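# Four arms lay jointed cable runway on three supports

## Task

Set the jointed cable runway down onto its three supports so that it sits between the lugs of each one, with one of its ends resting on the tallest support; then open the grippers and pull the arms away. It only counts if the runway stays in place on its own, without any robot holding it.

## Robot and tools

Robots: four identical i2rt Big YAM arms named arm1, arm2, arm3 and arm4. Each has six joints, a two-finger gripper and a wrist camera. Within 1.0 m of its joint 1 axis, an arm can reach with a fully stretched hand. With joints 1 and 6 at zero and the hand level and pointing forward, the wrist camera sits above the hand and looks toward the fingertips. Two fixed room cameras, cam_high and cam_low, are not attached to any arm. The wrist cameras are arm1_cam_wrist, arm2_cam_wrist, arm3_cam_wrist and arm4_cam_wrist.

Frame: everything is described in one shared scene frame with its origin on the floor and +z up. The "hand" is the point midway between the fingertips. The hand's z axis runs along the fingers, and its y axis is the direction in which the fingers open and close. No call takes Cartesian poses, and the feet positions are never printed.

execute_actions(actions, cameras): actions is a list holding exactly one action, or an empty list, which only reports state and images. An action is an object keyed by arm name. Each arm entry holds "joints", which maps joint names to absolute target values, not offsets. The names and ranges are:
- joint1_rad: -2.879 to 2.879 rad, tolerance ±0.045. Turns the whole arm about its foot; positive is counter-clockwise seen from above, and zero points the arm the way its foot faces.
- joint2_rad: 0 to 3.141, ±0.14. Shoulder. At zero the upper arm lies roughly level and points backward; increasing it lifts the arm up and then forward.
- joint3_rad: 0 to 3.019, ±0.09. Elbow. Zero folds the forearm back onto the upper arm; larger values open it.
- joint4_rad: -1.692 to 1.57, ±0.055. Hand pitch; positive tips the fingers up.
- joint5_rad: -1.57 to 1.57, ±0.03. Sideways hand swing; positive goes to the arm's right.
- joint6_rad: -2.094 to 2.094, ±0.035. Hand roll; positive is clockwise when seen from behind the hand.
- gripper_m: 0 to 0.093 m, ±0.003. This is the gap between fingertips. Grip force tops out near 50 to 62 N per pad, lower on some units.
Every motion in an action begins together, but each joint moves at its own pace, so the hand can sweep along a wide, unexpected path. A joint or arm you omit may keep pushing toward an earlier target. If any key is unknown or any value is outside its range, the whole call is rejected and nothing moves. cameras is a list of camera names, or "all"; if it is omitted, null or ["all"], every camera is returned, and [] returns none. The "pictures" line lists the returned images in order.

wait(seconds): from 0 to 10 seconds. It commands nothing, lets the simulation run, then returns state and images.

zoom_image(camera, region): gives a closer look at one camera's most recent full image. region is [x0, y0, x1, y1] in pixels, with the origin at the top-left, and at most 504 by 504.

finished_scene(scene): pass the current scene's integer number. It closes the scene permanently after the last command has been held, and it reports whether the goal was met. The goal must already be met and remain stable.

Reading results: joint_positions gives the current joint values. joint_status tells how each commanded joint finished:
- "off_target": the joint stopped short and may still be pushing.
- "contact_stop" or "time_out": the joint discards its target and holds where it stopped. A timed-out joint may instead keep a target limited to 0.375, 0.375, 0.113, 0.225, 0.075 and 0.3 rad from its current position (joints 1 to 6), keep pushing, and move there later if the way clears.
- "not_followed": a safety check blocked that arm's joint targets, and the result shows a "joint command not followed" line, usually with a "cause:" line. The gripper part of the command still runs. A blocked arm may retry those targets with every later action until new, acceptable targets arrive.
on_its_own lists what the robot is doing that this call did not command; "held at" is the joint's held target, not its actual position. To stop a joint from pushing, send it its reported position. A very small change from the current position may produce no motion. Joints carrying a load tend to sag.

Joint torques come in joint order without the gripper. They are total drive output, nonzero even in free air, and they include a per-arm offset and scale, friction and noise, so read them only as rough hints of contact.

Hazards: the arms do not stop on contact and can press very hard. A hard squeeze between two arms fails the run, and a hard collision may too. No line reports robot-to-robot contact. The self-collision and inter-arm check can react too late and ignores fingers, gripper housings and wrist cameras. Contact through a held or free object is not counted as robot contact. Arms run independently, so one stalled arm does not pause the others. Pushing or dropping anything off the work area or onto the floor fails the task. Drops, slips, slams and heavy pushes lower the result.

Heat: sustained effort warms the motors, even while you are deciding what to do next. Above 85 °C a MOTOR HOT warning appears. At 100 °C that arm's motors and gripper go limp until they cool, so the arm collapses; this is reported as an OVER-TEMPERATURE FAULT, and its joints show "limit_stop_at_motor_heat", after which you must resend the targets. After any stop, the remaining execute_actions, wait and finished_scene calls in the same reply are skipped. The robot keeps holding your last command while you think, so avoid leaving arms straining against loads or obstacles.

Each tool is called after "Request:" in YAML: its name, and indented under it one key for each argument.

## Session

Request:
execute_actions:
  actions: []

Scene clock: 0.00 s.
Joint torques (N m, as the arm reports them, + toward a larger angle): no reading
arm1.joint_positions: joint1_rad=-0.260 joint2_rad=+0.526 joint3_rad=+1.324 joint4_rad=-1.425 joint5_rad=-0.104 joint6_rad=-0.098 gripper_m=+0.094
arm1.joint_status: not commanded
arm1.hand: x=-0.9347 y=-0.2071 z=+1.4781 quat_wxyz=(-0.455, +0.018, -0.890, +0.010) (m; scene frame)
arm2.joint_positions: joint1_rad=+0.485 joint2_rad=+0.534 joint3_rad=+1.361 joint4_rad=-1.517 joint5_rad=-0.265 joint6_rad=-0.494 gripper_m=+0.094
arm2.joint_status: not commanded
arm2.hand: x=-0.3426 y=-0.5234 z=+1.5009 quat_wxyz=(-0.230, +0.862, -0.250, -0.375) (m; scene frame)
arm3.joint_positions: joint1_rad=+0.048 joint2_rad=+0.524 joint3_rad=+1.443 joint4_rad=-1.361 joint5_rad=+0.266 joint6_rad=-0.120 gripper_m=+0.094
arm3.joint_status: not commanded
arm3.hand: x=+0.1786 y=+0.1359 z=+1.5951 quat_wxyz=(-0.308, -0.553, -0.634, +0.444) (m; scene frame)
arm4.joint_positions: joint1_rad=+0.494 joint2_rad=+0.558 joint3_rad=+1.309 joint4_rad=-1.457 joint5_rad=-0.002 joint6_rad=-0.301 gripper_m=+0.094
arm4.joint_status: not commanded
arm4.hand: x=+0.9553 y=-0.2457 z=+1.5183 quat_wxyz=(-0.051, -0.823, -0.386, +0.414) (m; scene frame)
pictures: arm1_cam_wrist, arm2_cam_wrist, arm3_cam_wrist, arm4_cam_wrist, cam_high, cam_low
Images, in order (width x height): arm1_cam_wrist 616x616, arm2_cam_wrist 616x616, arm3_cam_wrist 616x616, arm4_cam_wrist 616x616, cam_high 504x504, cam_low 504x504.

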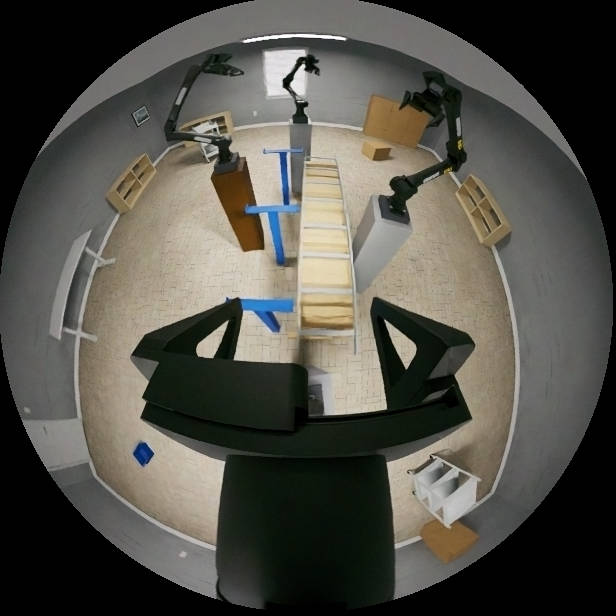

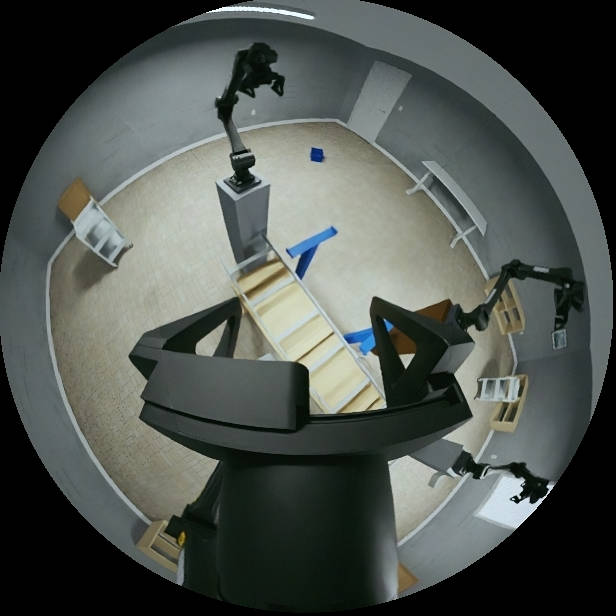

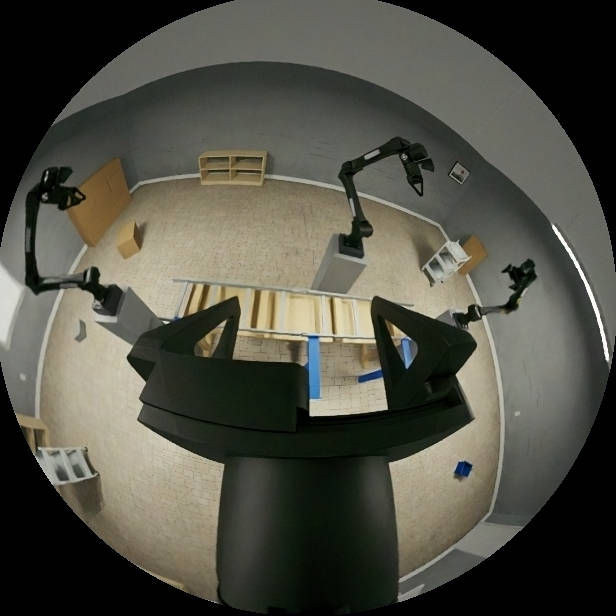

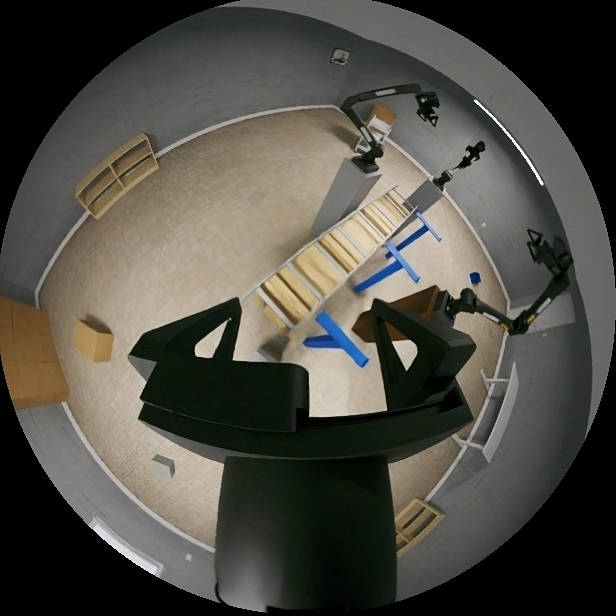

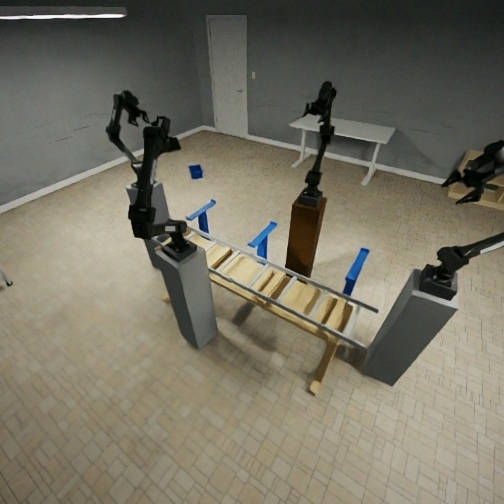

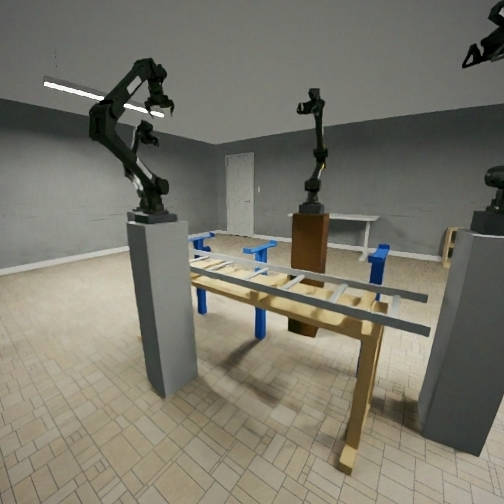

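Request:
execute_actions:
  actions:
    - {"arm1":{"joints":{"joint1_rad":-0.5,"joint2_rad":1.93,"joint3_rad":0.69,"joint4_rad":-0.335,"joint5_rad":0,"joint6_rad":-1.94}},"arm2":{"joints":{"joint1_rad":0.446,"joint2_rad":2.02,"joint3_rad":0.712,"joint4_rad":-0.255,"joint5_rad":0,"joint6_rad":0.37}},"arm3":{"joints":{"joint1_rad":0.12,"joint2_rad":2.61,"joint3_rad":2.05,"joint4_rad":-0.96,"joint5_rad":0,"joint6_rad":0.265}},"arm4":{"joints":{"joint1_rad":0.6,"joint2_rad":2.15,"joint3_rad":0.842,"joint4_rad":-0.245,"joint5_rad":0,"joint6_rad":-0.9}}}

Scene clock: 4.20 s.
Joint torques (N m, as the arm reports them, + toward a larger angle): arm1=[ -1.16 -10.79   2.89   0.84   0.05  -0.12] | arm2=[ -1.47 -14.07   2.32   1.05   0.26   0.03] | arm3=[  1.73 -30.48   8.73   0.16   0.04   0.1 ] | arm4=[ -1.23 -14.24   2.63   0.97  -0.07  -0.15]
arm1.joint_positions: joint1_rad=-0.492 joint2_rad=+1.910 joint3_rad=+0.699 joint4_rad=-0.348 joint5_rad=-0.002 joint6_rad=-1.928 gripper_m=+0.094
arm1.joint_status: all done
arm1.hand: x=-0.8026 y=-0.3323 z=+0.8324 quat_wxyz=(+0.003, +0.709, -0.705, +0.010) (m; scene frame)
arm2.joint_positions: joint1_rad=+0.455 joint2_rad=+2.014 joint3_rad=+0.710 joint4_rad=-0.273 joint5_rad=-0.004 joint6_rad=+0.362 gripper_m=+0.094
arm2.joint_status: all done
arm2.hand: x=-0.3638 y=-0.3484 z=+0.8194 quat_wxyz=(+0.008, +0.707, -0.707, +0.000) (m; scene frame)
arm3.joint_positions: joint1_rad=+0.116 joint2_rad=+2.603 joint3_rad=+2.031 joint4_rad=-0.957 joint5_rad=+0.003 joint6_rad=+0.257 gripper_m=+0.094
arm3.joint_status: all done
arm3.hand: x=+0.3652 y=-0.3703 z=+0.8267 quat_wxyz=(-0.015, -0.709, -0.705, +0.011) (m; scene frame)
arm4.joint_positions: joint1_rad=+0.597 joint2_rad=+2.153 joint3_rad=+0.844 joint4_rad=-0.259 joint5_rad=-0.002 joint6_rad=-0.886 gripper_m=+0.094
arm4.joint_status: all done
arm4.hand: x=+0.8221 y=-0.3678 z=+0.8219 quat_wxyz=(+0.005, -0.711, -0.703, -0.002) (m; scene frame)
pictures: arm1_cam_wrist, arm2_cam_wrist, arm3_cam_wrist, arm4_cam_wrist, cam_high, cam_low
Images, in order (width x height): arm1_cam_wrist 616x616, arm2_cam_wrist 616x616, arm3_cam_wrist 616x616, arm4_cam_wrist 616x616, cam_high 504x504, cam_low 504x504.

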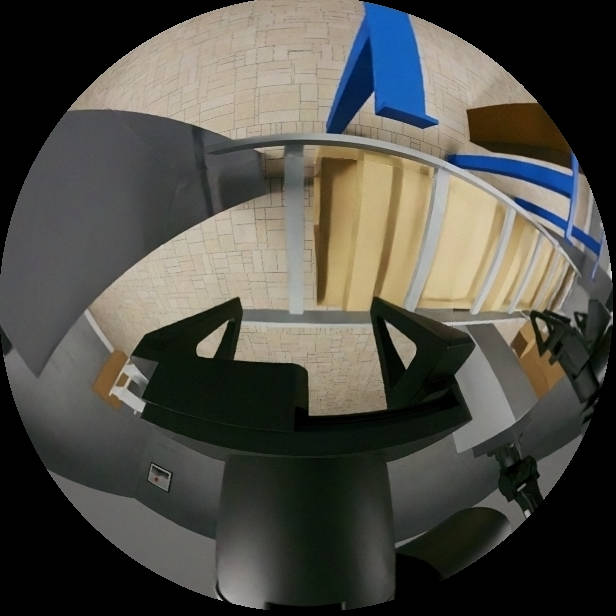

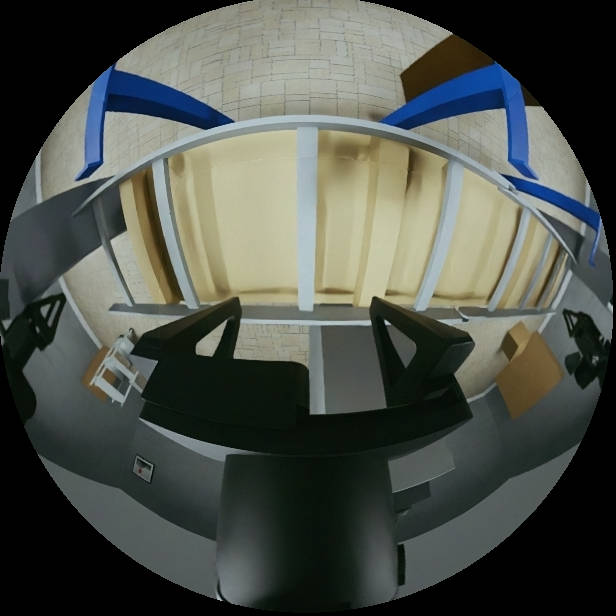

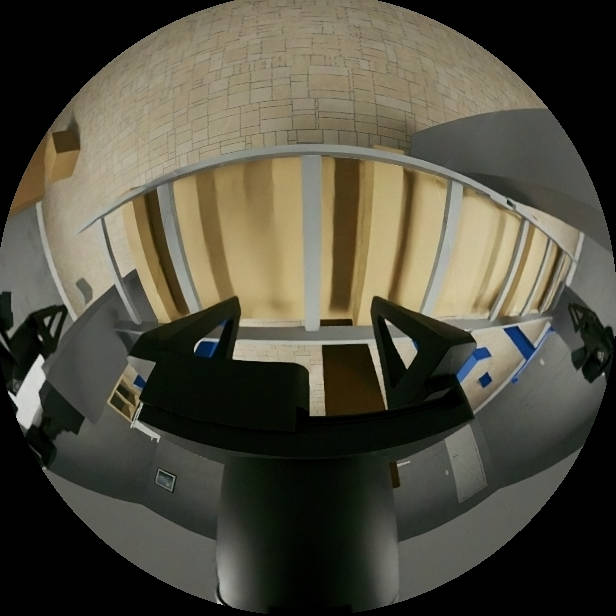

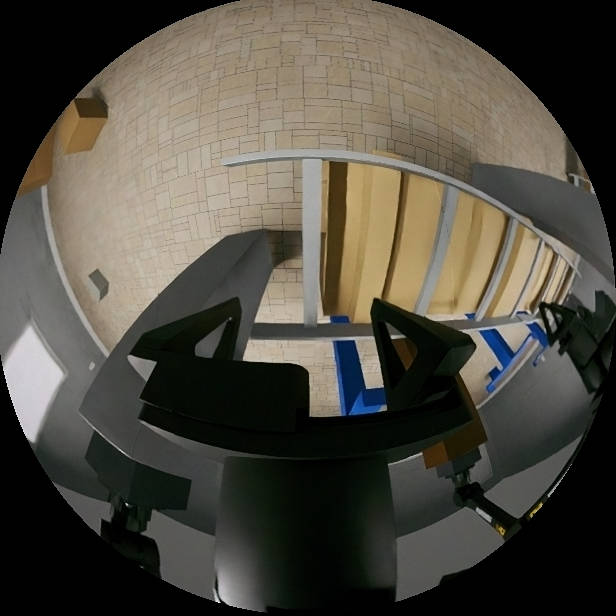

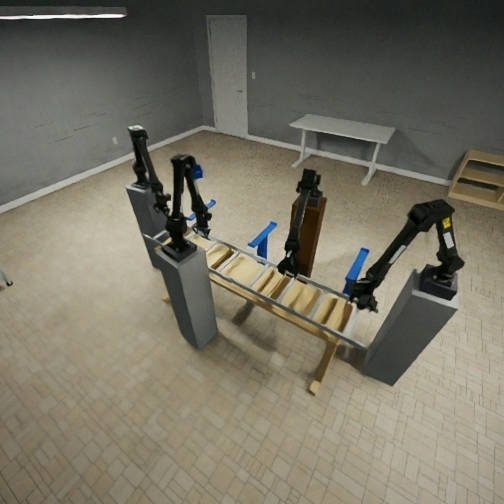

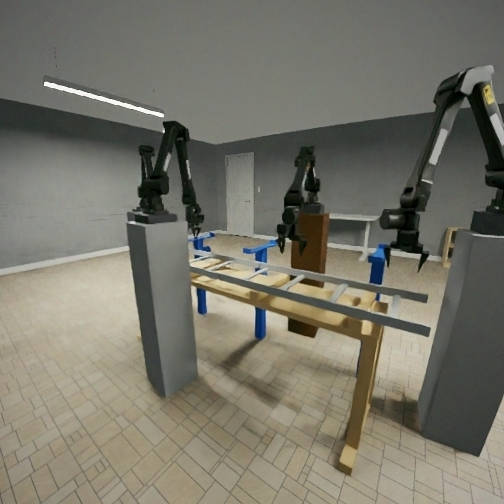

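Request:
execute_actions:
  actions:
    - {"arm1":{"joints":{"joint1_rad":-0.51,"joint2_rad":2.345,"joint3_rad":0.765,"joint4_rad":-0.005}},"arm2":{"joints":{"joint1_rad":0.435,"joint2_rad":2.395,"joint3_rad":0.87,"joint4_rad":-0.03}},"arm3":{"joints":{"joint2_rad":2.805,"joint3_rad":2.09,"joint4_rad":-0.825}},"arm4":{"joints":{"joint1_rad":0.542,"joint2_rad":2.5,"joint3_rad":0.963,"joint4_rad":-0.02,"joint6_rad":-0.96}}}
  cameras: []

Request:
execute_actions:
  actions:
    - {"arm1":{"joints":{"joint2_rad":2.525,"joint3_rad":0.85,"joint4_rad":0.08}},"arm2":{"joints":{"joint2_rad":2.565,"joint3_rad":0.955,"joint4_rad":0.045}},"arm3":{"joints":{"joint2_rad":2.95,"joint3_rad":2.205,"joint4_rad":-0.81}},"arm4":{"joints":{"joint2_rad":2.665,"joint3_rad":1.06,"joint4_rad":0.035}}}

Scene clock: 9.57 s.
Joint torques (N m, as the arm reports them, + toward a larger angle): arm1=[ -1.38 -12.89  -0.06   1.02   0.06  -0.1 ] | arm2=[ -1.71 -17.62   0.42   1.01   0.31   0.05] | arm3=[  1.77 -31.07   7.08   0.76   0.04   0.11] | arm4=[ -1.13 -15.8    1.     0.93  -0.07  -0.15]
arm1.joint_positions: joint1_rad=-0.496 joint2_rad=+2.333 joint3_rad=+0.768 joint4_rad=-0.017 joint5_rad=-0.002 joint6_rad=-1.928 gripper_m=+0.094
arm1.joint_status: all done
arm1.hand: x=-0.8194 y=-0.3295 z=+0.7006 quat_wxyz=(+0.008, +0.708, -0.706, +0.000) (m; scene frame)
arm2.joint_positions: joint1_rad=+0.444 joint2_rad=+2.402 joint3_rad=+0.867 joint4_rad=-0.046 joint5_rad=-0.004 joint6_rad=+0.362 gripper_m=+0.094
arm2.joint_status: all done
arm2.hand: x=-0.3661 y=-0.3350 z=+0.6983 quat_wxyz=(+0.009, +0.703, -0.711, +0.002) (m; scene frame)
arm3.joint_positions: joint1_rad=+0.116 joint2_rad=+2.809 joint3_rad=+2.078 joint4_rad=-0.838 joint5_rad=+0.003 joint6_rad=+0.257 gripper_m=+0.094
arm3.joint_status: all done
arm3.hand: x=+0.3583 y=-0.3442 z=+0.7018 quat_wxyz=(+0.002, -0.709, -0.705, +0.001) (m; scene frame)
arm4.joint_positions: joint1_rad=+0.538 joint2_rad=+2.510 joint3_rad=+0.958 joint4_rad=-0.033 joint5_rad=-0.002 joint6_rad=-0.947 gripper_m=+0.094
arm4.joint_status: all done
arm4.hand: x=+0.8202 y=-0.3396 z=+0.6994 quat_wxyz=(+0.004, -0.711, -0.703, -0.010) (m; scene frame)
pictures: none
No camera images: the call's "cameras" was empty. Leave "cameras" out to get every camera's image.

Scene clock: 10.73 s.
Joint torques (N m, as the arm reports them, + toward a larger angle): arm1=[ -1.3  -13.28  -0.8    0.77  -0.03  -0.1 ] | arm2=[ -0.83 -17.5    0.08   0.7    0.32  -0.03] | arm3=[  1.78 -28.65   7.98   0.56   0.04   0.1 ] | arm4=[ -1.18 -15.81   0.06   0.58  -0.07  -0.14]
arm1.joint_positions: joint1_rad=-0.496 joint2_rad=+2.504 joint3_rad=+0.851 joint4_rad=+0.074 joint5_rad=+0.000 joint6_rad=-1.929 gripper_m=+0.094
arm1.joint_status: all done
arm1.hand: x=-0.8183 y=-0.3313 z=+0.6458 quat_wxyz=(+0.008, +0.709, -0.706, +0.002) (m; scene frame)
arm2.joint_positions: joint1_rad=+0.444 joint2_rad=+2.563 joint3_rad=+0.952 joint4_rad=+0.036 joint5_rad=-0.004 joint6_rad=+0.362 gripper_m=+0.094
arm2.joint_status: all done
arm2.hand: x=-0.3670 y=-0.3343 z=+0.6435 quat_wxyz=(+0.008, +0.703, -0.711, +0.000) (m; scene frame)
arm3.joint_positions: joint1_rad=+0.116 joint2_rad=+2.930 joint3_rad=+2.182 joint4_rad=-0.819 joint5_rad=+0.003 joint6_rad=+0.257 gripper_m=+0.094
arm3.joint_status: all done
arm3.hand: x=+0.3584 y=-0.3446 z=+0.6510 quat_wxyz=(+0.001, -0.709, -0.705, +0.002) (m; scene frame)
arm4.joint_positions: joint1_rad=+0.538 joint2_rad=+2.668 joint3_rad=+1.060 joint4_rad=+0.031 joint5_rad=-0.002 joint6_rad=-0.947 gripper_m=+0.094
arm4.joint_status: all done
arm4.hand: x=+0.8183 y=-0.3401 z=+0.6430 quat_wxyz=(+0.004, -0.711, -0.703, -0.007) (m; scene frame)
pictures: arm1_cam_wrist, arm2_cam_wrist, arm3_cam_wrist, arm4_cam_wrist, cam_high, cam_low
Images, in order (width x height): arm1_cam_wrist 616x616, arm2_cam_wrist 616x616, arm3_cam_wrist 616x616, arm4_cam_wrist 616x616, cam_high 504x504, cam_low 504x504.

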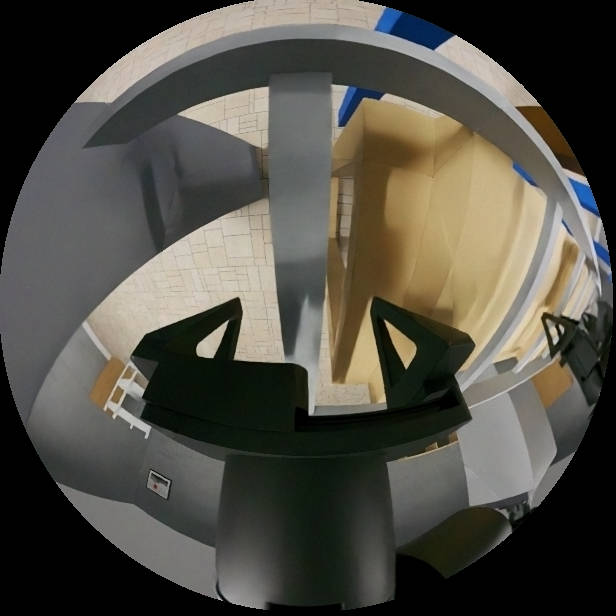

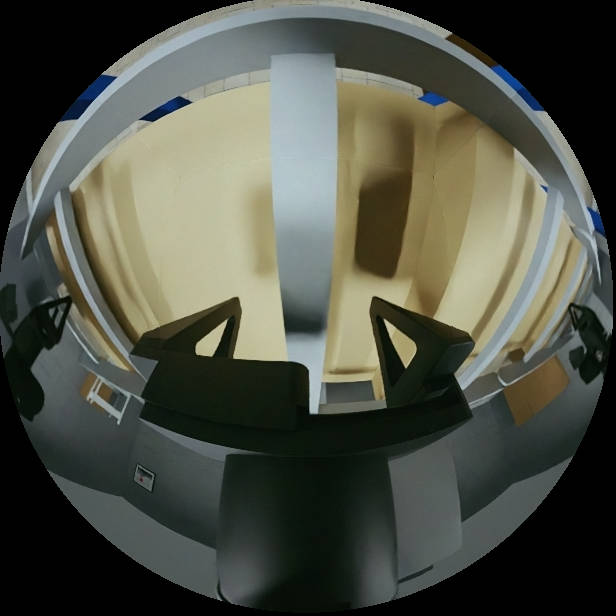

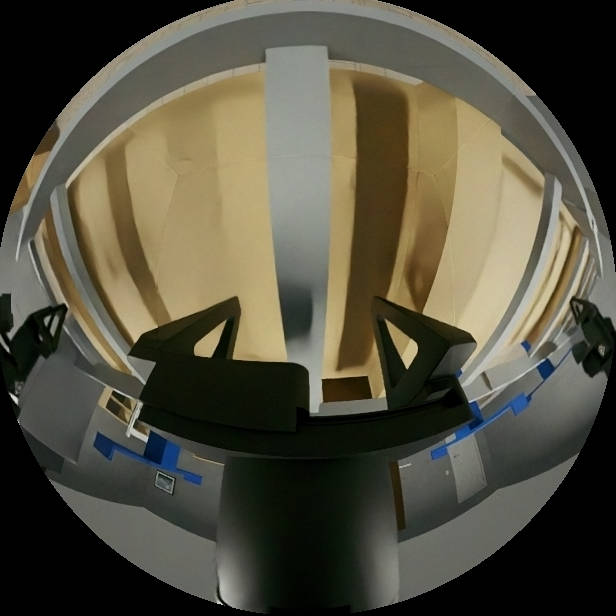

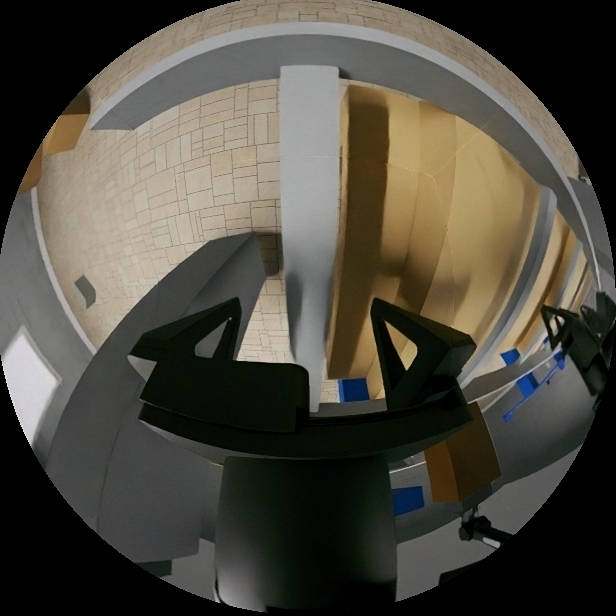

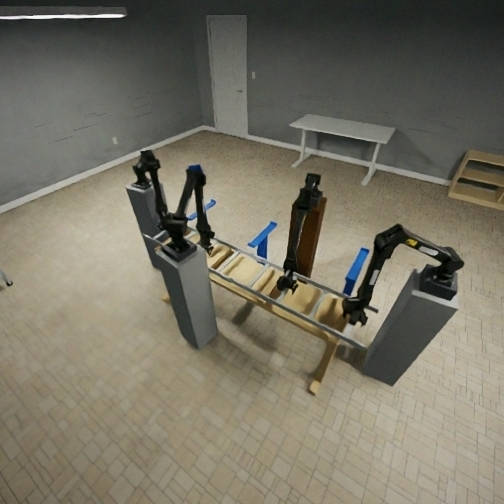

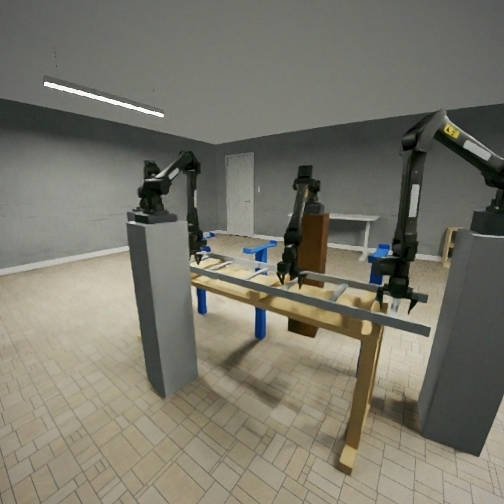

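Request:
execute_actions:
  actions:
    - {"arm1":{"joints":{"gripper_m":0}},"arm2":{"joints":{"gripper_m":0}},"arm3":{"joints":{"gripper_m":0}},"arm4":{"joints":{"gripper_m":0}}}
  cameras: []

Request:
execute_actions:
  actions:
    - {"arm1":{"joints":{"joint1_rad":-0.53,"joint2_rad":2.16,"joint3_rad":0.742,"joint4_rad":-0.14,"joint6_rad":-1.96}},"arm2":{"joints":{"joint2_rad":2.17,"joint3_rad":0.785,"joint4_rad":-0.095}},"arm3":{"joints":{"joint1_rad":0.128,"joint2_rad":2.61,"joint3_rad":2.13,"joint4_rad":-0.93}},"arm4":{"joints":{"joint1_rad":0.58,"joint2_rad":2.36,"joint3_rad":0.91,"joint4_rad":-0.1,"joint6_rad":-0.9}}}
  cameras: ["cam_high","arm1_cam_wrist"]

Scene clock: 13.67 s.
Joint torques (N m, as the arm reports them, + toward a larger angle): arm1=[ -0.83 -12.93  -0.68   0.74  -0.05  -0.04] | arm2=[ -1.21 -16.92  -0.27   0.72   0.21   0.09] | arm3=[  1.67 -28.83   7.93   0.55   0.1    0.2 ] | arm4=[ -1.25 -15.7   -0.09   0.49  -0.2   -0.09]
arm1.joint_positions: joint1_rad=-0.498 joint2_rad=+2.505 joint3_rad=+0.847 joint4_rad=+0.073 joint5_rad=+0.000 joint6_rad=-1.929 gripper_m=+0.024
arm1.joint_status: gripper_m off_target (ended at +0.024, target +0.000)
arm1.hand: x=-0.8214 y=-0.3309 z=+0.6454 quat_wxyz=(+0.010, +0.708, -0.706, -0.001) (m; scene frame)
arm2.joint_positions: joint1_rad=+0.444 joint2_rad=+2.563 joint3_rad=+0.952 joint4_rad=+0.036 joint5_rad=-0.003 joint6_rad=+0.357 gripper_m=+0.025
arm2.joint_status: gripper_m off_target (ended at +0.025, target +0.000)
arm2.hand: x=-0.3669 y=-0.3340 z=+0.6436 quat_wxyz=(+0.007, +0.705, -0.709, -0.001) (m; scene frame)
arm3.joint_positions: joint1_rad=+0.117 joint2_rad=+2.930 joint3_rad=+2.182 joint4_rad=-0.817 joint5_rad=+0.001 joint6_rad=+0.247 gripper_m=+0.024
arm3.joint_status: gripper_m off_target (ended at +0.024, target +0.000)
arm3.hand: x=+0.3592 y=-0.3449 z=+0.6510 quat_wxyz=(+0.000, -0.706, -0.709, +0.002) (m; scene frame)
arm4.joint_positions: joint1_rad=+0.538 joint2_rad=+2.667 joint3_rad=+1.062 joint4_rad=+0.033 joint5_rad=+0.002 joint6_rad=-0.952 gripper_m=+0.024
arm4.joint_status: gripper_m off_target (ended at +0.024, target +0.000)
arm4.hand: x=+0.8161 y=-0.3409 z=+0.6432 quat_wxyz=(+0.006, -0.709, -0.705, -0.004) (m; scene frame)
pictures: none
No camera images: the call's "cameras" was empty. Leave "cameras" out to get every camera's image.

Scene clock: 15.97 s.
Joint torques (N m, as the arm reports them, + toward a larger angle): arm1=[ -0.22 -15.53   1.48   0.12  -0.01  -0.12] | arm2=[ -0.89 -26.5    0.56  -0.1   -0.16   0.16] | arm3=[  1.26 -45.03   9.19  -1.    -0.02   0.12] | arm4=[ -1.51 -17.37   1.49   0.27  -0.54   0.07]
arm1.joint_positions: joint1_rad=-0.521 joint2_rad=+2.178 joint3_rad=+0.742 joint4_rad=-0.138 joint5_rad=+0.001 joint6_rad=-1.947 gripper_m=+0.024
arm1.joint_status: all done
arm1.hand: x=-0.8110 y=-0.3416 z=+0.7493 quat_wxyz=(+0.007, +0.706, -0.708, +0.004) (m; scene frame)
arm2.joint_positions: joint1_rad=+0.432 joint2_rad=+2.284 joint3_rad=+0.783 joint4_rad=-0.079 joint5_rad=+0.005 joint6_rad=+0.346 gripper_m=+0.025
arm2.joint_status: all done
arm2.hand: x=-0.3559 y=-0.3449 z=+0.7358 quat_wxyz=(+0.005, +0.704, -0.710, +0.004) (m; scene frame)
arm3.joint_positions: joint1_rad=+0.130 joint2_rad=+2.757 joint3_rad=+2.098 joint4_rad=-0.904 joint5_rad=+0.005 joint6_rad=+0.256 gripper_m=+0.024
arm3.joint_status: joint2_rad time_out (moved -0.172 of -0.320); the others done
arm3.on_its_own: joint2_rad reads +2.757 and still pushes toward +2.610 since a time_out
arm3.hand: x=+0.3713 y=-0.3569 z=+0.7422 quat_wxyz=(+0.000, -0.704, -0.710, +0.003) (m; scene frame)
arm4.joint_positions: joint1_rad=+0.580 joint2_rad=+2.394 joint3_rad=+0.906 joint4_rad=-0.097 joint5_rad=+0.012 joint6_rad=-0.907 gripper_m=+0.024
arm4.joint_status: all done
arm4.hand: x=+0.8266 y=-0.3518 z=+0.7392 quat_wxyz=(+0.010, -0.710, -0.704, -0.012) (m; scene frame)
pictures: arm1_cam_wrist, cam_high
Images, in order (width x height): arm1_cam_wrist 616x616, cam_high 504x504.

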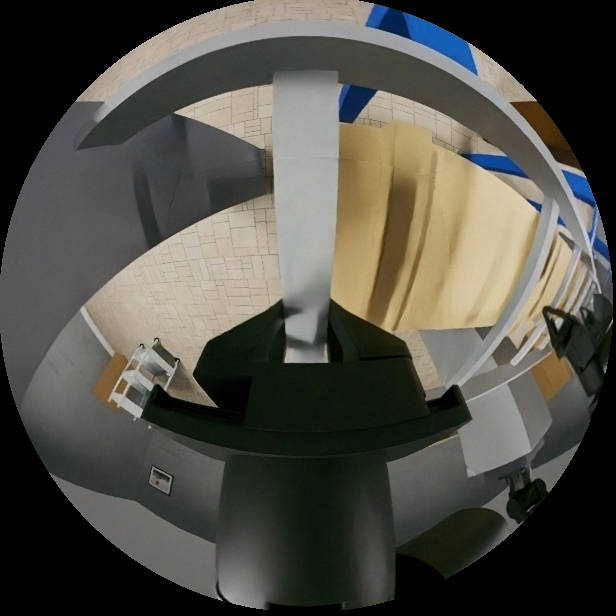

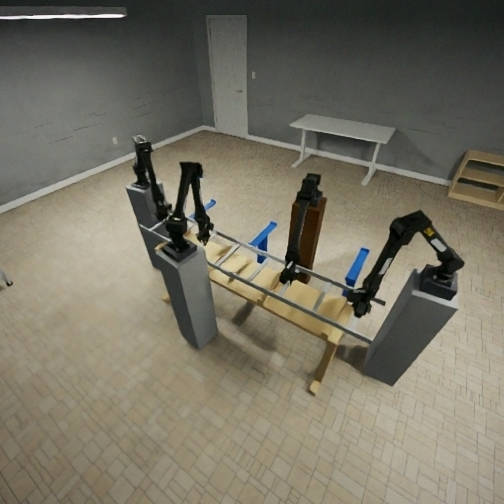

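Request:
execute_actions:
  actions:
    - {"arm1":{"joints":{"joint2_rad":1.665,"joint3_rad":0.705,"joint4_rad":-0.6}},"arm2":{"joints":{"joint2_rad":1.65,"joint3_rad":0.735,"joint4_rad":-0.525}},"arm3":{"joints":{"joint2_rad":2.31,"joint3_rad":2.03,"joint4_rad":-1.11}},"arm4":{"joints":{"joint2_rad":1.86,"joint3_rad":0.79,"joint4_rad":-0.48}}}
  cameras: ["cam_low","arm3_cam_wrist"]

Scene clock: 19.37 s.
Joint torques (N m, as the arm reports them, + toward a larger angle): arm1=[ -1.11 -12.63   5.19   0.    -0.31  -0.09] | arm2=[ -0.21 -23.35   7.58  -0.29  -0.13   0.17] | arm3=[  1.02 -44.53  11.14  -0.67   0.13   0.09] | arm4=[ -1.7  -14.93   4.93   0.4   -0.27   0.06]
arm1.joint_positions: joint1_rad=-0.523 joint2_rad=+1.681 joint3_rad=+0.706 joint4_rad=-0.591 joint5_rad=+0.007 joint6_rad=-1.948 gripper_m=+0.024
arm1.joint_status: all done
arm1.hand: x=-0.8092 y=-0.3416 z=+0.9086 quat_wxyz=(+0.009, +0.706, -0.709, +0.009) (m; scene frame)
arm2.joint_positions: joint1_rad=+0.428 joint2_rad=+1.763 joint3_rad=+0.691 joint4_rad=-0.509 joint5_rad=+0.005 joint6_rad=+0.343 gripper_m=+0.025
arm2.joint_status: all done
arm2.hand: x=-0.3516 y=-0.3478 z=+0.8983 quat_wxyz=(+0.005, +0.704, -0.710, +0.004) (m; scene frame)
arm3.joint_positions: joint1_rad=+0.133 joint2_rad=+2.459 joint3_rad=+1.985 joint4_rad=-1.089 joint5_rad=+0.001 joint6_rad=+0.259 gripper_m=+0.024
arm3.joint_status: joint2_rad time_out (moved -0.299 of -0.447); the others done
arm3.on_its_own: joint2_rad reads +2.459 and still pushes toward +2.310 since a time_out
arm3.hand: x=+0.3740 y=-0.3551 z=+0.9092 quat_wxyz=(-0.001, -0.704, -0.710, +0.002) (m; scene frame)
arm4.joint_positions: joint1_rad=+0.582 joint2_rad=+1.893 joint3_rad=+0.786 joint4_rad=-0.480 joint5_rad=+0.005 joint6_rad=-0.905 gripper_m=+0.024
arm4.joint_status: all done
arm4.hand: x=+0.8289 y=-0.3554 z=+0.9082 quat_wxyz=(+0.007, -0.710, -0.704, -0.012) (m; scene frame)
pictures: arm3_cam_wrist, cam_low
Images, in order (width x height): arm3_cam_wrist 616x616, cam_low 504x504.

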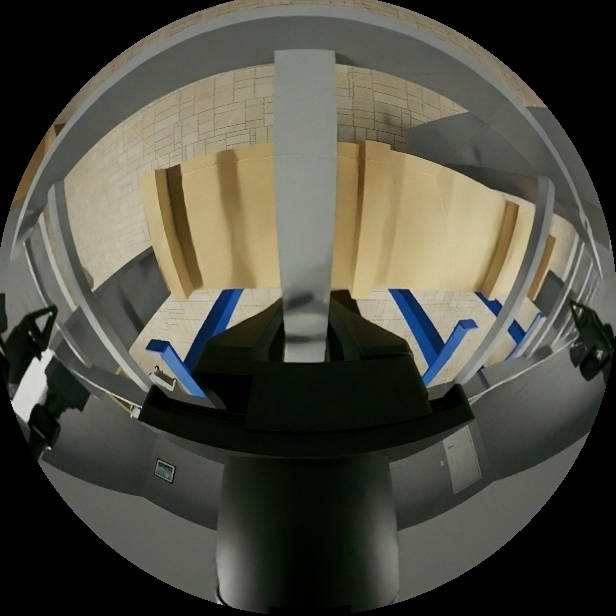

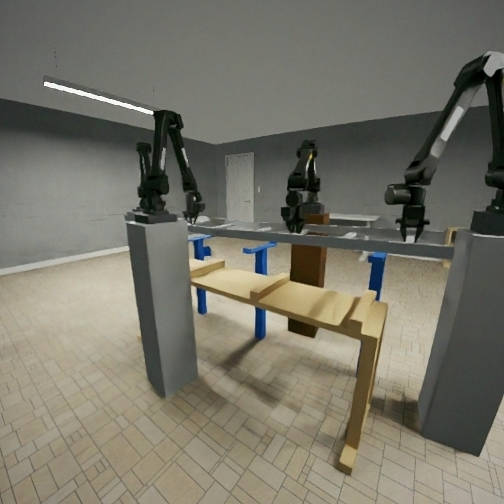

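Request:
execute_actions:
  actions:
    - {"arm1":{"joints":{"joint1_rad":-0.19,"joint2_rad":1.62,"joint3_rad":0.635,"joint4_rad":-0.57,"joint6_rad":-1.605}},"arm2":{"joints":{"joint1_rad":0.35,"joint2_rad":1.835,"joint3_rad":1.105,"joint4_rad":-0.665,"joint6_rad":0.26}},"arm3":{"joints":{"joint1_rad":0.185,"joint2_rad":2.045,"joint3_rad":1.48,"joint4_rad":-0.815,"joint6_rad":0.32}},"arm4":{"joints":{"joint1_rad":0.26,"joint2_rad":1.78,"joint3_rad":0.62,"joint4_rad":-0.375,"joint6_rad":-1.24}}}
  cameras: []

Request:
execute_actions:
  actions:
    - {"arm1":{"joints":{"joint1_rad":0.155,"joint2_rad":1.65,"joint3_rad":0.675,"joint4_rad":-0.585,"joint6_rad":-1.26}},"arm2":{"joints":{"joint1_rad":0.30,"joint2_rad":2.02,"joint3_rad":1.51,"joint4_rad":-0.845,"joint6_rad":0.21}},"arm3":{"joints":{"joint1_rad":0.262,"joint2_rad":1.865,"joint3_rad":1.105,"joint4_rad":-0.63,"joint6_rad":0.395}},"arm4":{"joints":{"joint1_rad":-0.115,"joint2_rad":1.76,"joint3_rad":0.575,"joint4_rad":-0.35,"joint6_rad":-1.615}}}
  cameras: []

Scene clock: 24.63 s.
Joint torques (N m, as the arm reports them, + toward a larger angle): arm1=[ -0.87 -13.09   4.81  -0.14  -0.08   0.23] | arm2=[  0.29 -29.45  11.02  -1.17  -0.06   0.07] | arm3=[  1.3  -41.78   8.05  -0.27   0.39   0.17] | arm4=[ -0.76 -13.3    4.48   0.81  -0.35   0.04]
arm1.joint_positions: joint1_rad=-0.186 joint2_rad=+1.651 joint3_rad=+0.638 joint4_rad=-0.558 joint5_rad=+0.001 joint6_rad=-1.619 gripper_m=+0.024
arm1.joint_status: all done
arm1.hand: x=-0.8087 y=-0.2259 z=+0.9018 quat_wxyz=(+0.007, +0.708, -0.706, +0.005) (m; scene frame)
arm2.joint_positions: joint1_rad=+0.341 joint2_rad=+1.965 joint3_rad=+1.027 joint4_rad=-0.626 joint5_rad=+0.004 joint6_rad=+0.245 gripper_m=+0.025
arm2.joint_status: all done
arm2.hand: x=-0.3522 y=-0.2267 z=+0.8898 quat_wxyz=(+0.002, +0.708, -0.706, -0.004) (m; scene frame)
arm3.joint_positions: joint1_rad=+0.187 joint2_rad=+2.220 joint3_rad=+1.452 joint4_rad=-0.805 joint5_rad=-0.007 joint6_rad=+0.304 gripper_m=+0.024
arm3.joint_status: joint2_rad time_out (moved -0.239 of -0.414); the others done
arm3.on_its_own: joint2_rad reads +2.220 and still pushes toward +2.045 since a time_out
arm3.hand: x=+0.3731 y=-0.2289 z=+0.8934 quat_wxyz=(+0.002, -0.701, -0.713, -0.004) (m; scene frame)
arm4.joint_positions: joint1_rad=+0.249 joint2_rad=+1.821 joint3_rad=+0.611 joint4_rad=-0.387 joint5_rad=+0.006 joint6_rad=-1.243 gripper_m=+0.024
arm4.joint_status: all done
arm4.hand: x=+0.8303 y=-0.2259 z=+0.9068 quat_wxyz=(+0.002, -0.708, -0.706, -0.016) (m; scene frame)
pictures: none
No camera images: the call's "cameras" was empty. Leave "cameras" out to get every camera's image.

not run: a stop came earlier in this reply.

Request:
execute_actions:
  actions:
    - {"arm1":{"joints":{"joint1_rad":0.155,"joint2_rad":1.65,"joint3_rad":0.675,"joint4_rad":-0.585,"joint6_rad":-1.26}},"arm2":{"joints":{"joint1_rad":0.30,"joint2_rad":2.02,"joint3_rad":1.51,"joint4_rad":-0.845,"joint6_rad":0.21}},"arm3":{"joints":{"joint1_rad":0.262,"joint2_rad":1.865,"joint3_rad":1.105,"joint4_rad":-0.63,"joint6_rad":0.395}},"arm4":{"joints":{"joint1_rad":-0.115,"joint2_rad":1.76,"joint3_rad":0.575,"joint4_rad":-0.35,"joint6_rad":-1.615}}}
  cameras: []

Scene clock: 28.80 s.
Joint torques (N m, as the arm reports them, + toward a larger angle): arm1=[ -0.24 -10.67   6.87  -0.83   0.06   0.18] | arm2=[ -0.83 -33.05  13.93  -0.69  -0.2   -0.01] | arm3=[  2.09 -36.29   7.47  -0.43   0.15   0.25] | arm4=[ -0.44 -12.23   4.07   0.4   -0.63   0.08]
arm1.joint_positions: joint1_rad=+0.162 joint2_rad=+1.651 joint3_rad=+0.652 joint4_rad=-0.560 joint5_rad=-0.003 joint6_rad=-1.273 gripper_m=+0.024
arm1.joint_status: all done
arm1.hand: x=-0.8156 y=-0.1124 z=+0.9029 quat_wxyz=(+0.000, +0.709, -0.705, +0.007) (m; scene frame)
arm2.joint_positions: joint1_rad=+0.304 joint2_rad=+2.148 joint3_rad=+1.409 joint4_rad=-0.819 joint5_rad=+0.005 joint6_rad=+0.204 gripper_m=+0.025
arm2.joint_status: joint3_rad time_out (moved +0.382 of +0.483); the others done
arm2.on_its_own: joint3_rad reads +1.409 and still pushes toward +1.510 since a time_out
arm2.hand: x=-0.3589 y=-0.1118 z=+0.8967 quat_wxyz=(+0.000, +0.709, -0.705, -0.006) (m; scene frame)
arm3.joint_positions: joint1_rad=+0.254 joint2_rad=+2.032 joint3_rad=+1.069 joint4_rad=-0.615 joint5_rad=+0.000 joint6_rad=+0.369 gripper_m=+0.024
arm3.joint_status: joint2_rad time_out (moved -0.188 of -0.355); the others done
arm3.on_its_own: joint2_rad reads +2.032 and still pushes toward +1.865 since a time_out
arm3.hand: x=+0.3662 y=-0.1121 z=+0.8937 quat_wxyz=(+0.006, -0.700, -0.714, -0.002) (m; scene frame)
arm4.joint_positions: joint1_rad=-0.128 joint2_rad=+1.794 joint3_rad=+0.569 joint4_rad=-0.352 joint5_rad=+0.014 joint6_rad=-1.621 gripper_m=+0.024
arm4.joint_status: all done
arm4.hand: x=+0.8251 y=-0.1099 z=+0.9103 quat_wxyz=(+0.008, -0.708, -0.706, -0.011) (m; scene frame)
pictures: none
No camera images: the call's "cameras" was empty. Leave "cameras" out to get every camera's image.

Request:
execute_actions:
  actions:
    - {"arm1":{"joints":{"joint1_rad":0.455,"joint2_rad":1.75,"joint3_rad":0.83,"joint4_rad":-0.635,"joint6_rad":-0.96}},"arm2":{"joints":{"joint1_rad":0.265,"joint2_rad":2.27,"joint3_rad":2.0,"joint4_rad":-1.075,"joint6_rad":0.175}},"arm3":{"joints":{"joint1_rad":0.385,"joint2_rad":1.73,"joint3_rad":0.785,"joint4_rad":-0.45,"joint6_rad":0.515}},"arm4":{"joints":{"joint1_rad":-0.46,"joint2_rad":1.82,"joint3_rad":0.645,"joint4_rad":-0.385,"joint6_rad":-1.96}}}

Scene clock: 32.77 s.
Joint torques (N m, as the arm reports them, + toward a larger angle): arm1=[  0.65 -14.24   6.92  -0.7   -0.03   0.26] | arm2=[ -1.98 -37.46  16.59  -0.68  -0.29   0.  ] | arm3=[  2.31 -30.49   6.29  -0.47   0.     0.25] | arm4=[ -0.36 -10.8    4.59   0.4   -0.86   0.  ]
arm1.joint_positions: joint1_rad=+0.458 joint2_rad=+1.764 joint3_rad=+0.808 joint4_rad=-0.611 joint5_rad=+0.000 joint6_rad=-0.977 gripper_m=+0.024
arm1.joint_status: all done
arm1.hand: x=-0.8141 y=+0.0043 z=+0.8965 quat_wxyz=(+0.005, +0.709, -0.705, +0.006) (m; scene frame)
arm2.joint_positions: joint1_rad=+0.268 joint2_rad=+2.388 joint3_rad=+1.887 joint4_rad=-1.047 joint5_rad=+0.008 joint6_rad=+0.169 gripper_m=+0.025
arm2.joint_status: joint3_rad time_out (moved +0.477 of +0.591); the others done
arm2.on_its_own: joint3_rad reads +1.887 and still pushes toward +1.999 since a time_out
arm2.hand: x=-0.3580 y=+0.0043 z=+0.8991 quat_wxyz=(-0.004, +0.709, -0.705, -0.008) (m; scene frame)
arm3.joint_positions: joint1_rad=+0.377 joint2_rad=+1.882 joint3_rad=+0.747 joint4_rad=-0.436 joint5_rad=+0.004 joint6_rad=+0.492 gripper_m=+0.024
arm3.joint_status: joint2_rad time_out (moved -0.149 of -0.302); the others done
arm3.on_its_own: joint2_rad reads +1.882 and still pushes toward +1.730 since a time_out
arm3.hand: x=+0.3665 y=+0.0027 z=+0.8923 quat_wxyz=(+0.003, -0.700, -0.714, +0.002) (m; scene frame)
arm4.joint_positions: joint1_rad=-0.475 joint2_rad=+1.825 joint3_rad=+0.638 joint4_rad=-0.387 joint5_rad=+0.021 joint6_rad=-1.960 gripper_m=+0.024
arm4.joint_status: all done
arm4.hand: x=+0.8267 y=+0.0019 z=+0.9122 quat_wxyz=(+0.008, -0.711, -0.703, -0.014) (m; scene frame)
pictures: arm1_cam_wrist, arm2_cam_wrist, arm3_cam_wrist, arm4_cam_wrist, cam_high, cam_low
Images, in order (width x height): arm1_cam_wrist 616x616, arm2_cam_wrist 616x616, arm3_cam_wrist 616x616, arm4_cam_wrist 616x616, cam_high 504x504, cam_low 504x504.

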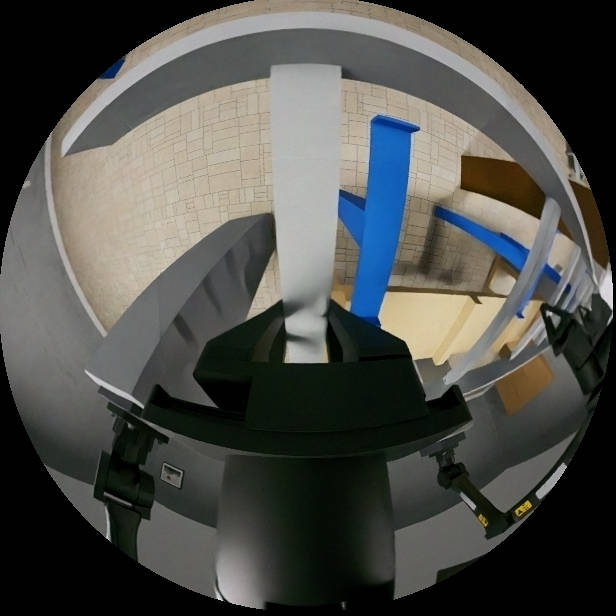

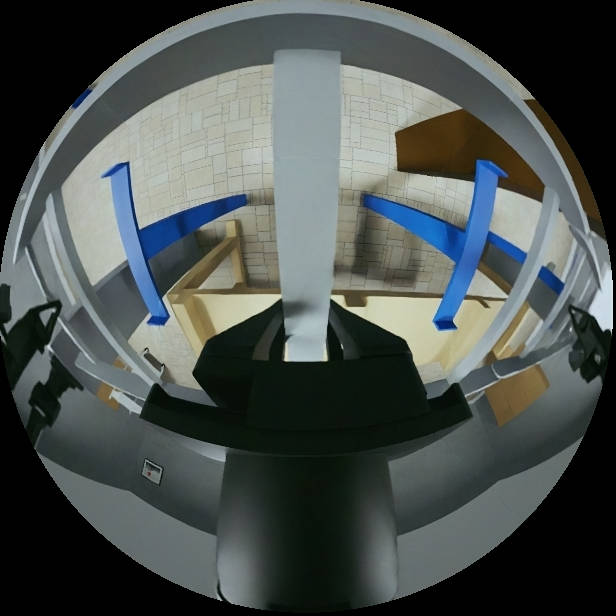

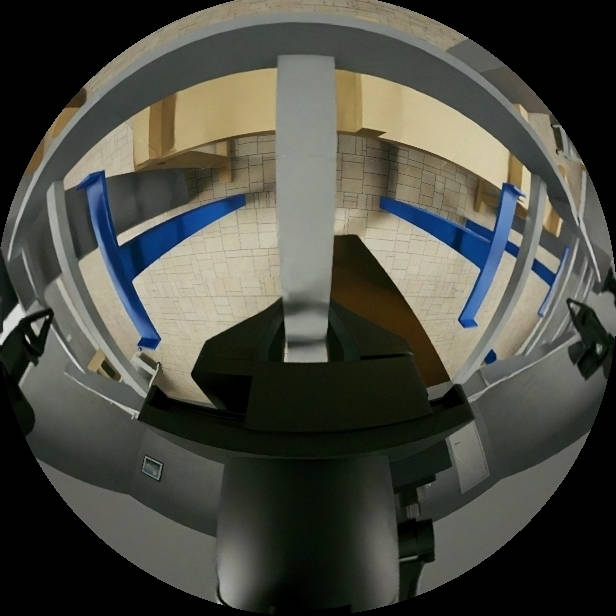

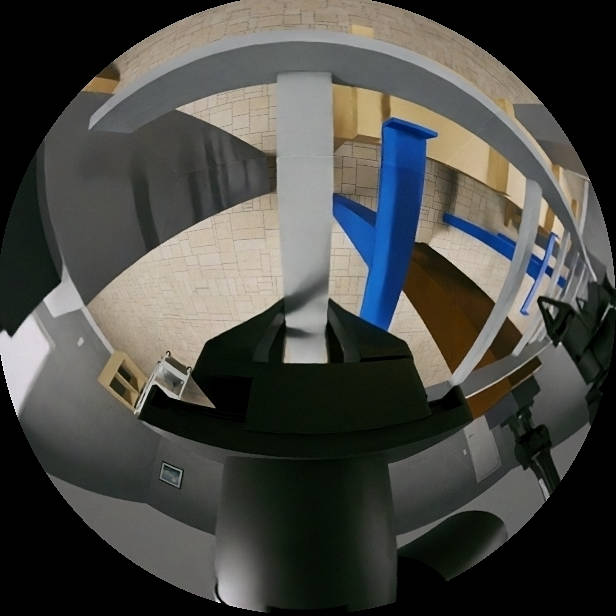

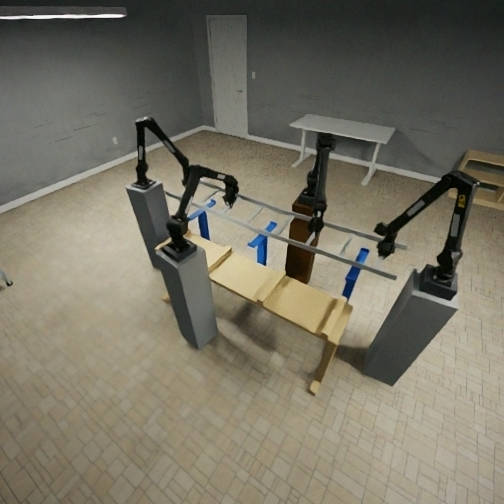

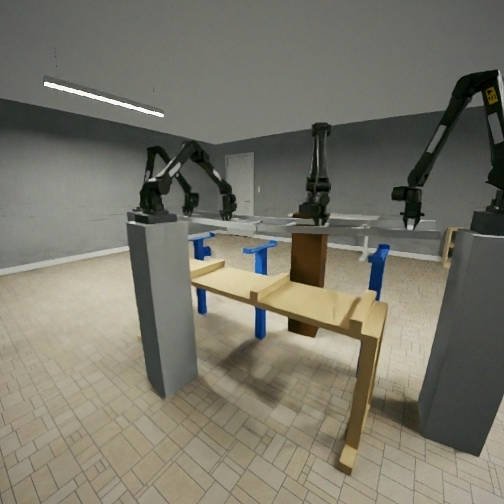

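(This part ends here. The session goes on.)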